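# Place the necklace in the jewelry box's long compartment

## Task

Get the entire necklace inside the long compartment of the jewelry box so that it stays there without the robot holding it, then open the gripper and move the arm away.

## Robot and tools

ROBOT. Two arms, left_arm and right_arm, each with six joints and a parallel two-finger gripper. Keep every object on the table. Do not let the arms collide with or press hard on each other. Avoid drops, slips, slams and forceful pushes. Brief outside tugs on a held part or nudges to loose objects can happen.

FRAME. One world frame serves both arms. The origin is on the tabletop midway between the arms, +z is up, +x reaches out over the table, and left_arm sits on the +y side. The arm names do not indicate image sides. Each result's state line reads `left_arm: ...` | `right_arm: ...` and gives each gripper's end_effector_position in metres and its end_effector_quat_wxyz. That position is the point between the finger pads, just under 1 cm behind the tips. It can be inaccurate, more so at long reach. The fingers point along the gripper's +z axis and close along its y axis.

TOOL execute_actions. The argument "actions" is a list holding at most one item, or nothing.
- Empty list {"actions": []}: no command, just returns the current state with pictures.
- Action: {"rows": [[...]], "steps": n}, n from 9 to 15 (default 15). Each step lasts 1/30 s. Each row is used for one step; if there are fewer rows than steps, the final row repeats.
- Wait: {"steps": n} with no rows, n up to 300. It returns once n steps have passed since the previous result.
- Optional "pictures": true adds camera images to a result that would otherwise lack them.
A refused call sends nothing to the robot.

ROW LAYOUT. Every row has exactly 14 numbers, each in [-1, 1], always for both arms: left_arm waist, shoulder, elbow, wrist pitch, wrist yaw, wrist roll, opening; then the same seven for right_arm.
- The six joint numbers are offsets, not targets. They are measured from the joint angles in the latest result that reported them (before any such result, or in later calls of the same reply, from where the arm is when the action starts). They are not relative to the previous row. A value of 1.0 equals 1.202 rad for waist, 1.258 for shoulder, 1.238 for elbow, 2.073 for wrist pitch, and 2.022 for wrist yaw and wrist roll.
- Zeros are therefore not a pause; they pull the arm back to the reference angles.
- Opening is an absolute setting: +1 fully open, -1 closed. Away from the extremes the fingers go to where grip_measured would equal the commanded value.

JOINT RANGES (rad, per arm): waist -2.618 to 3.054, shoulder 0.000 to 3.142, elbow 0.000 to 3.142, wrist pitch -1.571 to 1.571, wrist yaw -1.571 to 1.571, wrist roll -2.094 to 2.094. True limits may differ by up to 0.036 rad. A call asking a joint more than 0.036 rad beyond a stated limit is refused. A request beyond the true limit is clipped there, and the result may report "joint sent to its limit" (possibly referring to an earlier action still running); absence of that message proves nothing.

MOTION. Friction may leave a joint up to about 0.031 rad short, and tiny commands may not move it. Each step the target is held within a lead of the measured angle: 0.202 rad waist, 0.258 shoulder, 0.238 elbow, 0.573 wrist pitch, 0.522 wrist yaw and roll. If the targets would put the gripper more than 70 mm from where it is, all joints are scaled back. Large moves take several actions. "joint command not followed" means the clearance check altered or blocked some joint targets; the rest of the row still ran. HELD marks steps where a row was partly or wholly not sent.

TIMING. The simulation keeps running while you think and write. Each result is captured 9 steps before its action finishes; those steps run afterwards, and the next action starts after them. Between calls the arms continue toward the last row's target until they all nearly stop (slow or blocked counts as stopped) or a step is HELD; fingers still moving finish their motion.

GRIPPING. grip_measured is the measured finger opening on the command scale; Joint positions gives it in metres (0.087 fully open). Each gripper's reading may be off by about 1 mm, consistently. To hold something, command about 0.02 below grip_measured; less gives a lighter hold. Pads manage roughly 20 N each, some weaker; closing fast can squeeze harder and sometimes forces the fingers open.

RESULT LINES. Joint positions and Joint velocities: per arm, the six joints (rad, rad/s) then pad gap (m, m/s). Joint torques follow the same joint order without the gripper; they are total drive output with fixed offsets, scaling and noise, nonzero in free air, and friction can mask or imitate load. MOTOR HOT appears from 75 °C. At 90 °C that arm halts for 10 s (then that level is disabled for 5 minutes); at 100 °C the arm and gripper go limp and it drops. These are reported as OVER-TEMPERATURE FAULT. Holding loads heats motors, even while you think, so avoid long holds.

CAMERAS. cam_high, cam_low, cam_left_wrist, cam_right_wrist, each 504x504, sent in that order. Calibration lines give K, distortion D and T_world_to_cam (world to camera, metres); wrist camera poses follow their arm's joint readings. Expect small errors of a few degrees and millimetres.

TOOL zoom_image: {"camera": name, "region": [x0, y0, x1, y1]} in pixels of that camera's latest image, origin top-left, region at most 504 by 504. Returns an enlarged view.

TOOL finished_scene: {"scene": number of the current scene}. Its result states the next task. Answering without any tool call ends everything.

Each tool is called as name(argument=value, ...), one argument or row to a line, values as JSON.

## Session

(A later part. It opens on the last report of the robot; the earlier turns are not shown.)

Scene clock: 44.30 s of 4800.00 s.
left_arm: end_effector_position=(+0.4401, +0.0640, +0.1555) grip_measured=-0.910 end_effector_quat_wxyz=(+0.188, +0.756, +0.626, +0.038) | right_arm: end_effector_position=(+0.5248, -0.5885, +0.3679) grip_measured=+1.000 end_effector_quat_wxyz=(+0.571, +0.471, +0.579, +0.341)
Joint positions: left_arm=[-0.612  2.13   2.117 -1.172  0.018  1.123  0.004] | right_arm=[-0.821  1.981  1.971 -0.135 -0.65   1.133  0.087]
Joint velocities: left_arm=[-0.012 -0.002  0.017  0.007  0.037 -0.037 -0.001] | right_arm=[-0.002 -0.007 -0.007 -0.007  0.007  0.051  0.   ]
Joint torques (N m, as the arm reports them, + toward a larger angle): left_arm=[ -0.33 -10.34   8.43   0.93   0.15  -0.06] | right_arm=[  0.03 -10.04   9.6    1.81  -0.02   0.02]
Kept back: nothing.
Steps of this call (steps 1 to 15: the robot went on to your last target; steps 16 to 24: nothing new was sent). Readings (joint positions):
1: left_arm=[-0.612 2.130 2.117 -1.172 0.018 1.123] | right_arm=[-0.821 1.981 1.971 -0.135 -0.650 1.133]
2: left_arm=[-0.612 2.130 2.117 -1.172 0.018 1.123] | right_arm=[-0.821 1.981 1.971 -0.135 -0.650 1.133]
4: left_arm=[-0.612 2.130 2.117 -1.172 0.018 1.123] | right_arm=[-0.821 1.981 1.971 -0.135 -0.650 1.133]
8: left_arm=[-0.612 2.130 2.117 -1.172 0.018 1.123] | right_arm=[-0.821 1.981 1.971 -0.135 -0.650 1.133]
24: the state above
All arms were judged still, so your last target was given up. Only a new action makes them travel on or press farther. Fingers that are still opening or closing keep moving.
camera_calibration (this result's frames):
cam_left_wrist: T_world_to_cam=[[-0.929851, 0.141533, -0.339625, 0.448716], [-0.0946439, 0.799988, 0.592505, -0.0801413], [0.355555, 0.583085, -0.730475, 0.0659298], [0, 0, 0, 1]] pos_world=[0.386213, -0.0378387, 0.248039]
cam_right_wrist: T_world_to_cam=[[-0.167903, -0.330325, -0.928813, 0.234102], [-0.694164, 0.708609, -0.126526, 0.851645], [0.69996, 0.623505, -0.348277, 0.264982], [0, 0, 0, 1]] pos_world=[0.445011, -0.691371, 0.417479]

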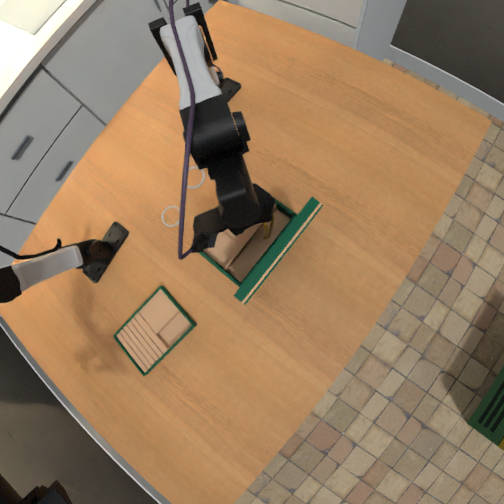

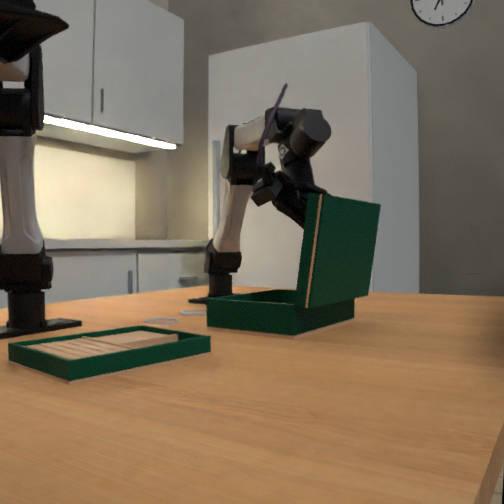

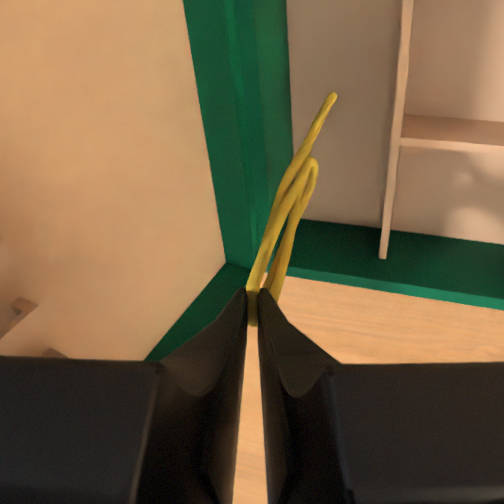

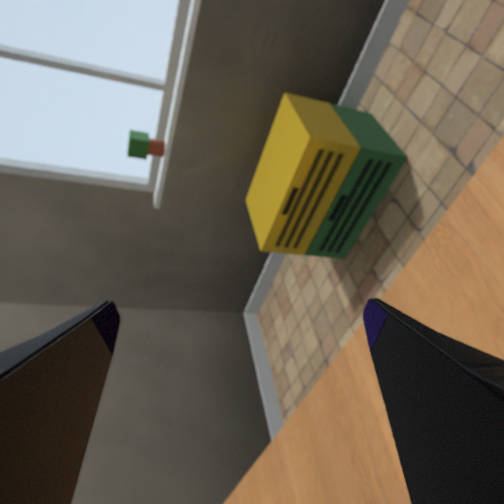

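execute_actions(
  actions=[
    {"rows": [[-0.002,0.004,-0.004,0.003,0,0,-0.932,0,0,0,0,0,0,1],[-0.004,0.008,-0.01,0.007,0,0,-0.932,0,0,0,0,0,0,1],[-0.007,0.013,-0.016,0.012,0,0,-0.932,0,0,0,0,0,0,1],[-0.009,0.015,-0.019,0.016,0,0,-0.932,0,0,0,0,0,0,1],[-0.012,0.017,-0.024,0.021,0,0,-0.932,0,0,0,0,0,0,1],[-0.016,0.02,-0.029,0.027,0,0,-0.932,0,0,0,0,0,0,1],[-0.02,0.024,-0.034,0.034,0,0,-0.932,0,0,0,0,0,0,1],[-0.024,0.028,-0.041,0.042,0,0,-0.932,0,0,0,0,0,0,1],[-0.029,0.032,-0.048,0.05,0,0,-0.932,0,0,0,0,0,0,1],[-0.034,0.037,-0.055,0.06,0,0,-0.932,0,0,0,0,0,0,1],[-0.04,0.042,-0.063,0.069,0,0,-0.932,0,0,0,0,0,0,1],[-0.046,0.047,-0.072,0.08,0,0,-0.932,0,0,0,0,0,0,1],[-0.052,0.053,-0.081,0.09,0,0,-0.932,0,0,0,0,0,0,1],[-0.058,0.058,-0.089,0.101,0,0,-0.932,0,0,0,0,0,0,1],[-0.065,0.064,-0.099,0.112,0,0,-0.932,0,0,0,0,0,0,1]], "steps": 15},
  ],
)

execute_actions(
  actions=[
    {"rows": [[-0.027,0.027,-0.039,0.056,0,0,-0.932,0,0,0,0,0,0,1],[-0.034,0.032,-0.048,0.066,0,0,-0.932,0,0,0,0,0,0,1],[-0.04,0.038,-0.057,0.077,0,0,-0.932,0,0,0,0,0,0,1],[-0.046,0.043,-0.065,0.087,0,0,-0.932,0,0,0,0,0,0,1],[-0.051,0.048,-0.073,0.097,0,0,-0.932,0,0,0,0,0,0,1],[-0.057,0.053,-0.081,0.106,0,0,-0.932,0,0,0,0,0,0,1],[-0.062,0.057,-0.088,0.115,0,0,-0.932,0,0,0,0,0,0,1],[-0.066,0.061,-0.094,0.123,0,0,-0.932,0,0,0,0,0,0,1],[-0.07,0.065,-0.1,0.13,0,0,-0.932,0,0,0,0,0,0,1],[-0.074,0.068,-0.105,0.136,0,0,-0.932,0,0,0,0,0,0,1],[-0.077,0.071,-0.109,0.141,0,0,-0.932,0,0,0,0,0,0,1],[-0.079,0.073,-0.112,0.144,0,0,-0.932,0,0,0,0,0,0,1],[-0.08,0.074,-0.115,0.147,0,0,-0.932,0,0,0,0,0,0,1],[-0.081,0.075,-0.116,0.149,0,0,-0.932,0,0,0,0,0,0,1],[-0.082,0.075,-0.116,0.15,0,0,-0.932,0,0,0,0,0,0,1]], "steps": 15},
  ],
)

execute_actions(
  actions=[
    {"steps": 20},
  ],
  pictures=true,
)

Scene clock: 48.30 s of 4800.00 s.
left_arm: end_effector_position=(+0.4412, +0.0621, +0.1544) grip_measured=-0.910 end_effector_quat_wxyz=(+0.191, +0.756, +0.625, +0.039) | right_arm: end_effector_position=(+0.5248, -0.5885, +0.3679) grip_measured=+1.000 end_effector_quat_wxyz=(+0.571, +0.471, +0.579, +0.341)
Joint positions: left_arm=[-0.614  2.13   2.11  -1.159  0.018  1.123  0.004] | right_arm=[-0.821  1.981  1.971 -0.135 -0.65   1.133  0.087]
Joint velocities: left_arm=[-0.051  0.012 -0.139  0.227 -0.037  0.022 -0.002] | right_arm=[0.017 0.002 0.002 0.066 0.022 0.022 0.   ]
Joint torques (N m, as the arm reports them, + toward a larger angle): left_arm=[-1.06 -9.53  5.25  1.03  0.13 -0.06] | right_arm=[  0.02 -10.04   9.59   1.8   -0.02   0.01]
Steps of this call (steps 1 to 114: nothing new was sent; steps 115 to 120: the first 6 steps of this action). Readings (joint positions):
115: left_arm=[-0.612 2.130 2.117 -1.172 0.018 1.123] | right_arm=[-0.821 1.981 1.971 -0.135 -0.650 1.133]
116: left_arm=[-0.612 2.130 2.117 -1.172 0.018 1.123] | right_arm=[-0.821 1.981 1.971 -0.135 -0.650 1.133]
118: left_arm=[-0.612 2.130 2.117 -1.170 0.018 1.123] | right_arm=[-0.821 1.981 1.971 -0.135 -0.650 1.133]
120: the state above

Scene clock: 48.80 s of 4800.00 s.
left_arm: end_effector_position=(+0.4303, +0.0040, +0.0754) grip_measured=-0.910 end_effector_quat_wxyz=(+0.187, +0.788, +0.585, +0.028) | right_arm: end_effector_position=(+0.5248, -0.5885, +0.3679) grip_measured=+1.000 end_effector_quat_wxyz=(+0.571, +0.471, +0.579, +0.341)
Joint positions: left_arm=[-0.718  2.23   1.958 -0.919  0.018  1.123  0.004] | right_arm=[-0.821  1.981  1.971 -0.135 -0.65   1.133  0.087]
Joint velocities: left_arm=[-0.212  0.198 -0.295  0.549 -0.051 -0.007  0.   ] | right_arm=[ 0.002 -0.017 -0.017  0.007 -0.081 -0.066  0.   ]
Joint torques (N m, as the arm reports them, + toward a larger angle): left_arm=[ -0.19 -11.8    5.83   1.09   0.09  -0.07] | right_arm=[  0.04 -10.05   9.58   1.8   -0.02   0.01]
Steps of this call (steps 1 to 9: the last 9 steps of your previous action; steps 10 to 15: the first 6 steps of this action, its rows measured from where the robot was after step 9). Readings (joint positions):
9: left_arm=[-0.668 2.182 2.030 -1.035 0.018 1.123] | right_arm=[-0.821 1.981 1.971 -0.135 -0.650 1.133]
10: left_arm=[-0.676 2.190 2.017 -1.016 0.018 1.123] | right_arm=[-0.821 1.981 1.971 -0.135 -0.650 1.133]
11: left_arm=[-0.685 2.199 2.004 -0.997 0.018 1.123] | right_arm=[-0.821 1.981 1.971 -0.135 -0.650 1.133]
13: left_arm=[-0.702 2.215 1.980 -0.958 0.018 1.123] | right_arm=[-0.821 1.981 1.971 -0.135 -0.650 1.133]
15: the state above

Scene clock: 49.47 s of 4800.00 s.
left_arm: end_effector_position=(+0.4328, -0.0293, +0.0497) grip_measured=-0.910 end_effector_quat_wxyz=(+0.223, +0.795, +0.564, +0.030) | right_arm: end_effector_position=(+0.5248, -0.5885, +0.3679) grip_measured=+1.000 end_effector_quat_wxyz=(+0.571, +0.471, +0.579, +0.341)
Joint positions: left_arm=[-0.761  2.27   1.898 -0.747  0.018  1.123  0.004] | right_arm=[-0.821  1.981  1.971 -0.135 -0.65   1.133  0.087]
Joint velocities: left_arm=[ 0.007 -0.012 -0.012  0.066 -0.066 -0.037 -0.   ] | right_arm=[ 0.002  0.002 -0.002  0.066  0.081 -0.007  0.   ]
Joint torques (N m, as the arm reports them, + toward a larger angle): left_arm=[ -0.35 -12.09   5.84   1.18   0.13  -0.07] | right_arm=[  0.05 -10.03   9.61   1.8   -0.02   0.01]
Kept back: nothing.
Steps of this call (steps 1 to 9: the last 9 steps of your previous action; steps 10 to 20: the robot went on to your last target). Readings (joint positions):
1: left_arm=[-0.725 2.237 1.948 -0.899 0.018 1.123] | right_arm=[-0.821 1.981 1.971 -0.135 -0.650 1.133]
2: left_arm=[-0.732 2.243 1.939 -0.881 0.018 1.123] | right_arm=[-0.821 1.981 1.971 -0.135 -0.650 1.133]
4: left_arm=[-0.744 2.253 1.923 -0.845 0.018 1.123] | right_arm=[-0.821 1.981 1.971 -0.135 -0.650 1.133]
8: left_arm=[-0.759 2.267 1.903 -0.793 0.018 1.123] | right_arm=[-0.821 1.981 1.971 -0.135 -0.650 1.133]
20: the state above
camera_calibration (this result's frames):
cam_left_wrist: T_world_to_cam=[[-0.881082, 0.260887, -0.394503, 0.404227], [-0.00191847, 0.83213, 0.554577, 0.0191373], [0.47296, 0.489384, -0.732675, -0.00779953], [0, 0, 0, 1]] pos_world=[0.359883, -0.117565, 0.143141]
cam_right_wrist: T_world_to_cam=[[-0.167903, -0.330325, -0.928813, 0.234102], [-0.694164, 0.708609, -0.126526, 0.851645], [0.69996, 0.623505, -0.348277, 0.264982], [0, 0, 0, 1]] pos_world=[0.445011, -0.691371, 0.417479]

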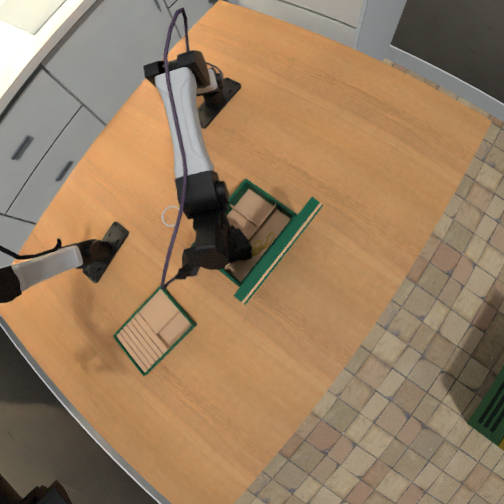

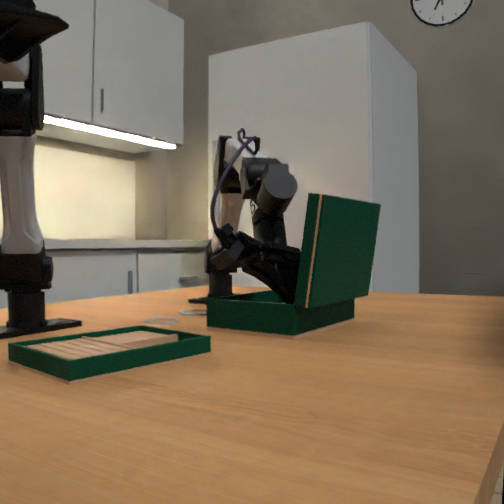

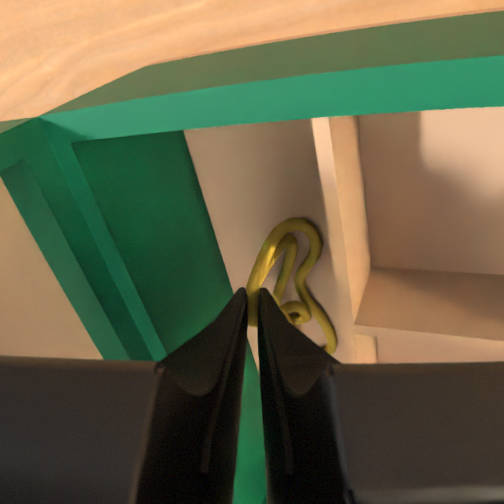

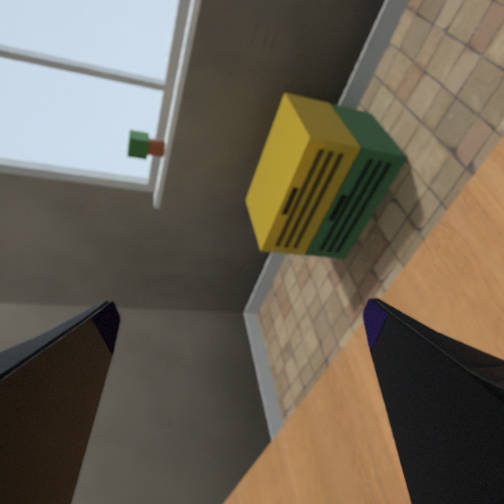

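execute_actions(
  actions=[
    {"rows": [[0,0.006,0,0,0,0,-0.932,0,0,0,0,0,0,1],[0,0.012,0,0,0,0,-0.932,0,0,0,0,0,0,1],[0,0.017,0,0,0,0,-0.932,0,0,0,0,0,0,1],[0,0.021,0,0,0,0,-0.932,0,0,0,0,0,0,1],[0,0.025,0,0,0,0,-0.932,0,0,0,0,0,0,1],[0,0.029,0,0,0,0,-0.932,0,0,0,0,0,0,1],[0,0.032,0,0,0,0,-0.932,0,0,0,0,0,0,1],[0,0.034,0,0,0,0,-0.932,0,0,0,0,0,0,1],[0,0.034,0,0,0,0,-0.932,0,0,0,0,0,0,1],[0,0.034,0,0,0,0,-0.932,0,0,0,0,0,0,1],[0,0.034,0,0,0,0,-0.89,0,0,0,0,0,0,1],[0,0.034,0,0,0,0,-0.85,0,0,0,0,0,0,1],[0,0.034,0,0,0,0,-0.81,0,0,0,0,0,0,1],[0,0.034,0,0,0,0,-0.77,0,0,0,0,0,0,1],[0,0.034,0,0,0,0,-0.74,0,0,0,0,0,0,1]], "steps": 15},
  ],
)

execute_actions(
  actions=[
    {"steps": 15},
  ],
  pictures=true,
)

Scene clock: 50.43 s of 4800.00 s.
left_arm: end_effector_position=(+0.4329, -0.0294, +0.0468) grip_measured=-0.910 end_effector_quat_wxyz=(+0.221, +0.795, +0.564, +0.030) | right_arm: end_effector_position=(+0.5248, -0.5885, +0.3679) grip_measured=+1.000 end_effector_quat_wxyz=(+0.571, +0.471, +0.579, +0.341)
Joint positions: left_arm=[-0.761  2.276  1.898 -0.744  0.018  1.123  0.004] | right_arm=[-0.821  1.981  1.971 -0.135 -0.65   1.133  0.087]
Joint velocities: left_arm=[-0.002  0.115 -0.002 -0.037 -0.051 -0.007  0.001] | right_arm=[-0.017 -0.012 -0.012  0.007 -0.022  0.022  0.   ]
Joint torques (N m, as the arm reports them, + toward a larger angle): left_arm=[  0.14 -10.84   6.71   1.01   0.13  -0.08] | right_arm=[  0.05 -10.04   9.61   1.8   -0.02   0.01]
Steps of this call (steps 1 to 15: the robot went on to your last target; steps 16 to 23: nothing new was sent; steps 24 to 29: the first 6 steps of this action). Readings (joint positions):
24: left_arm=[-0.761 2.270 1.898 -0.744 0.018 1.123] | right_arm=[-0.821 1.981 1.971 -0.135 -0.650 1.133]
25: left_arm=[-0.761 2.270 1.898 -0.744 0.018 1.123] | right_arm=[-0.821 1.981 1.971 -0.135 -0.650 1.133]
27: left_arm=[-0.761 2.271 1.898 -0.744 0.018 1.123] | right_arm=[-0.821 1.981 1.971 -0.135 -0.650 1.133]
29: the state above

Scene clock: 50.93 s of 4800.00 s.
left_arm: end_effector_position=(+0.4310, -0.0275, +0.0307) grip_measured=-0.740 end_effector_quat_wxyz=(+0.205, +0.798, +0.566, +0.027) | right_arm: end_effector_position=(+0.5248, -0.5885, +0.3679) grip_measured=+1.000 end_effector_quat_wxyz=(+0.571, +0.471, +0.579, +0.341)
Joint positions: left_arm=[-0.761  2.307  1.898 -0.746  0.018  1.123  0.011] | right_arm=[-0.821  1.981  1.971 -0.135 -0.65   1.133  0.087]
Joint velocities: left_arm=[ 0.002 -0.002 -0.017 -0.051 -0.022  0.007 -0.001] | right_arm=[ 0.012 -0.017 -0.012  0.037  0.081  0.007  0.   ]
Joint torques (N m, as the arm reports them, + toward a larger angle): left_arm=[  0.12 -12.43   6.64   0.95   0.13  -0.07] | right_arm=[  0.04 -10.03   9.57   1.8   -0.01   0.01]
Kept back: nothing.
Steps of this call (steps 1 to 9: the last 9 steps of your previous action; steps 10 to 15: the robot went on to your last target). Readings (joint positions):
1: left_arm=[-0.761 2.281 1.898 -0.744 0.018 1.123] | right_arm=[-0.821 1.981 1.971 -0.135 -0.650 1.133]
2: left_arm=[-0.761 2.286 1.898 -0.744 0.018 1.123] | right_arm=[-0.821 1.981 1.971 -0.135 -0.650 1.133]
4: left_arm=[-0.761 2.297 1.898 -0.744 0.018 1.123] | right_arm=[-0.821 1.981 1.971 -0.135 -0.650 1.133]
8: left_arm=[-0.761 2.307 1.898 -0.746 0.018 1.123] | right_arm=[-0.821 1.981 1.971 -0.135 -0.650 1.133]
15: the state above
camera_calibration (this result's frames):
cam_left_wrist: T_world_to_cam=[[-0.890857, 0.270574, -0.364915, 0.398287], [0.0126282, 0.817716, 0.575484, 0.0209362], [0.454107, 0.508066, -0.731885, -0.013154], [0, 0, 0, 1]] pos_world=[0.360526, -0.118203, 0.123665]
cam_right_wrist: T_world_to_cam=[[-0.167903, -0.330325, -0.928813, 0.234102], [-0.694164, 0.708609, -0.126526, 0.851645], [0.69996, 0.623505, -0.348277, 0.264982], [0, 0, 0, 1]] pos_world=[0.445011, -0.691371, 0.417479]

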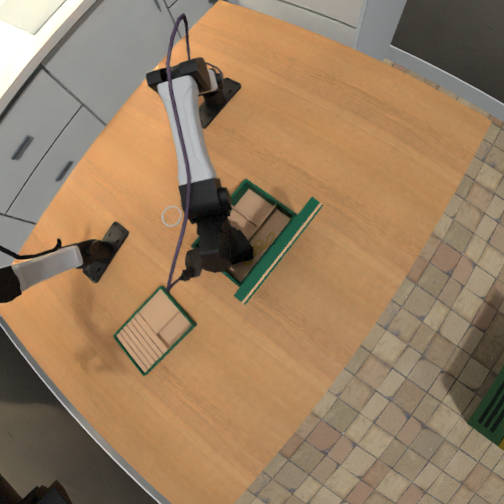

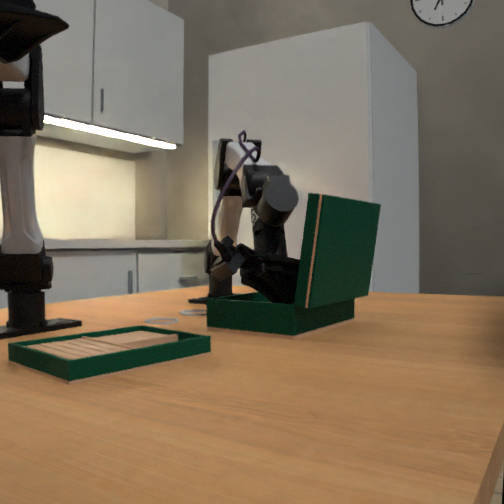

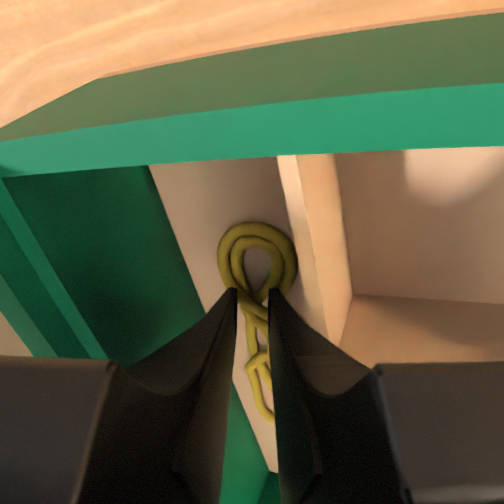

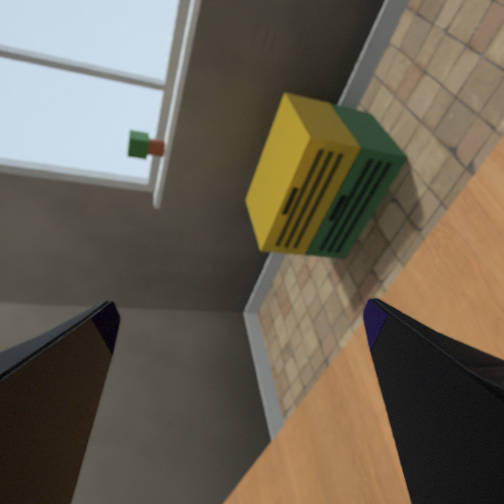

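execute_actions(
  actions=[
    {"rows": [[0,-0.01,0,0,0,0,-0.74,0,0,0,0,0,0,1],[0,-0.022,0,0,0,0,-0.74,0,0,0,0,0,0,1],[0,-0.036,0,0,0,0,-0.74,0,0,0,0,0,0,1],[0,-0.052,0,-0.005,0,0,-0.74,0,0,0,0,0,0,1],[0,-0.07,0,-0.01,0,0,-0.74,0,0,0,0,0,0,1],[0,-0.09,0,-0.018,0,0,-0.74,0,0,0,0,0,0,1],[0,-0.11,0,-0.026,0,0,-0.74,0,0,0,0,0,0,1],[0,-0.13,0,-0.034,0,0,-0.74,0,0,0,0,0,0,1],[0,-0.15,0,-0.042,0,0,-0.74,0,0,0,0,0,0,1],[0,-0.17,0,-0.05,0,0,-0.74,0,0,0,0,0,0,1],[0,-0.19,0,-0.058,0,0,-0.74,0,0,0,0,0,0,1],[0,-0.21,0,-0.066,0,0,-0.74,0,0,0,0,0,0,1],[0,-0.228,0,-0.072,0,0,-0.74,0,0,0,0,0,0,1],[0,-0.244,0,-0.077,0,0,-0.74,0,0,0,0,0,0,1],[0,-0.256,0,-0.08,0,0,-0.74,0,0,0,0,0,0,1]], "steps": 15},
  ],
)

execute_actions(
  actions=[
    {"steps": 22},
  ],
  pictures=true,
)

Scene clock: 51.73 s of 4800.00 s.
left_arm: end_effector_position=(+0.4299, -0.0264, +0.0411) grip_measured=-0.740 end_effector_quat_wxyz=(+0.209, +0.797, +0.565, +0.028) | right_arm: end_effector_position=(+0.5248, -0.5885, +0.3679) grip_measured=+1.000 end_effector_quat_wxyz=(+0.571, +0.471, +0.579, +0.341)
Joint positions: left_arm=[-0.761  2.284  1.898 -0.76   0.018  1.123  0.011] | right_arm=[-0.821  1.981  1.971 -0.135 -0.65   1.133  0.087]
Joint velocities: left_arm=[-0.007 -0.393  0.022 -0.286 -0.066  0.007  0.   ] | right_arm=[ 0.002 -0.017 -0.017 -0.051 -0.007  0.007  0.   ]
Joint torques (N m, as the arm reports them, + toward a larger angle): left_arm=[  0.14 -17.55   6.86   1.1    0.11  -0.07] | right_arm=[  0.04 -10.02   9.6    1.8   -0.01   0.02]
Steps of this call (steps 1 to 15: the robot went on to your last target; steps 16 to 18: nothing new was sent; steps 19 to 24: the first 6 steps of this action). Readings (joint positions):
19: left_arm=[-0.761 2.307 1.898 -0.746 0.018 1.123] | right_arm=[-0.821 1.981 1.971 -0.135 -0.650 1.133]
20: left_arm=[-0.761 2.307 1.898 -0.746 0.018 1.123] | right_arm=[-0.821 1.981 1.971 -0.135 -0.650 1.133]
22: left_arm=[-0.761 2.303 1.898 -0.748 0.018 1.123] | right_arm=[-0.821 1.981 1.971 -0.135 -0.650 1.133]
24: the state above

Scene clock: 52.47 s of 4800.00 s.
left_arm: end_effector_position=(+0.4072, -0.0039, +0.1784) grip_measured=-0.740 end_effector_quat_wxyz=(+0.287, +0.781, +0.553, +0.041) | right_arm: end_effector_position=(+0.5248, -0.5885, +0.3679) grip_measured=+1.000 end_effector_quat_wxyz=(+0.571, +0.471, +0.579, +0.341)
Joint positions: left_arm=[-0.761  1.977  1.898 -0.904  0.018  1.123  0.011] | right_arm=[-0.821  1.981  1.971 -0.135 -0.65   1.133  0.087]
Joint velocities: left_arm=[-0.007 -0.002  0.007 -0.022 -0.051 -0.066  0.001] | right_arm=[ 0.012  0.012 -0.007 -0.007  0.007 -0.007  0.   ]
Joint torques (N m, as the arm reports them, + toward a larger angle): left_arm=[ 0.14 -9.73  7.05  1.17  0.12 -0.08] | right_arm=[  0.05 -10.05   9.59   1.8   -0.02   0.01]
Kept back: nothing.
Steps of this call (steps 1 to 9: the last 9 steps of your previous action; steps 10 to 22: the robot went on to your last target). Readings (joint positions):
1: left_arm=[-0.761 2.267 1.898 -0.769 0.018 1.123] | right_arm=[-0.821 1.981 1.971 -0.135 -0.650 1.133]
2: left_arm=[-0.761 2.245 1.898 -0.780 0.018 1.123] | right_arm=[-0.821 1.981 1.971 -0.135 -0.650 1.133]
4: left_arm=[-0.761 2.189 1.898 -0.802 0.018 1.123] | right_arm=[-0.821 1.981 1.971 -0.135 -0.650 1.133]
8: left_arm=[-0.761 2.061 1.898 -0.845 0.018 1.123] | right_arm=[-0.821 1.981 1.971 -0.135 -0.650 1.133]
22: the state above
camera_calibration (this result's frames):
cam_left_wrist: T_world_to_cam=[[-0.837984, 0.21818, -0.50018, 0.426956], [-0.0512845, 0.881049, 0.470237, -0.0380296], [0.543279, 0.419703, -0.727116, 0.0562639], [0, 0, 0, 1]] pos_world=[0.325265, -0.0832614, 0.272348]
cam_right_wrist: T_world_to_cam=[[-0.167903, -0.330325, -0.928813, 0.234102], [-0.694164, 0.708609, -0.126526, 0.851645], [0.69996, 0.623505, -0.348277, 0.264982], [0, 0, 0, 1]] pos_world=[0.445011, -0.691371, 0.417479]

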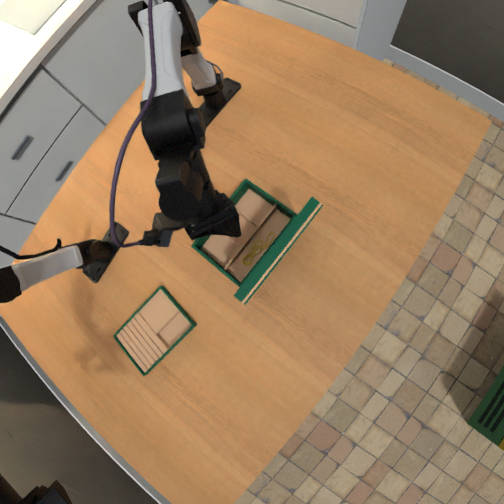

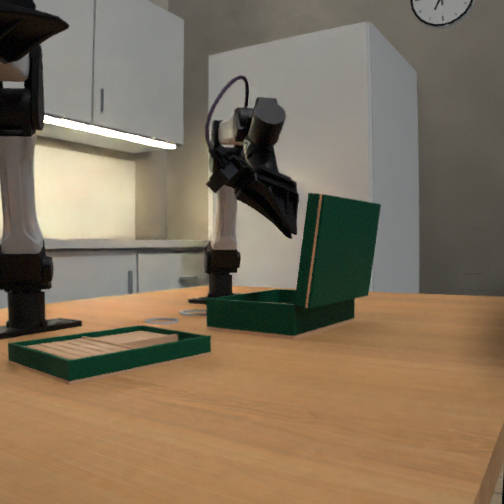

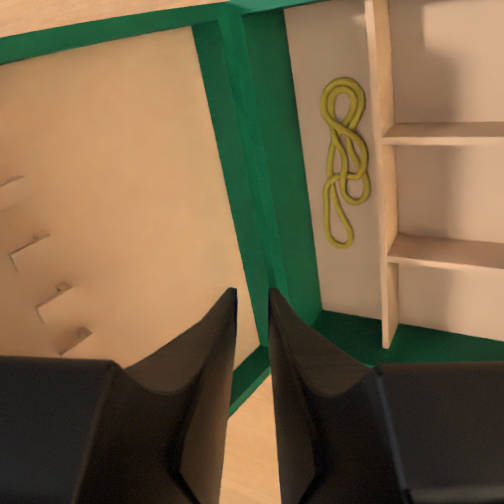

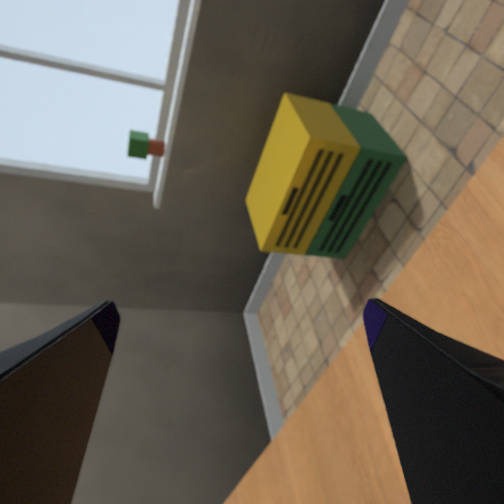

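The whole necklace is inside the long compartment and the gripper is clear.

finished_scene(
  scene=2,
)

The scene is finished: the task was done.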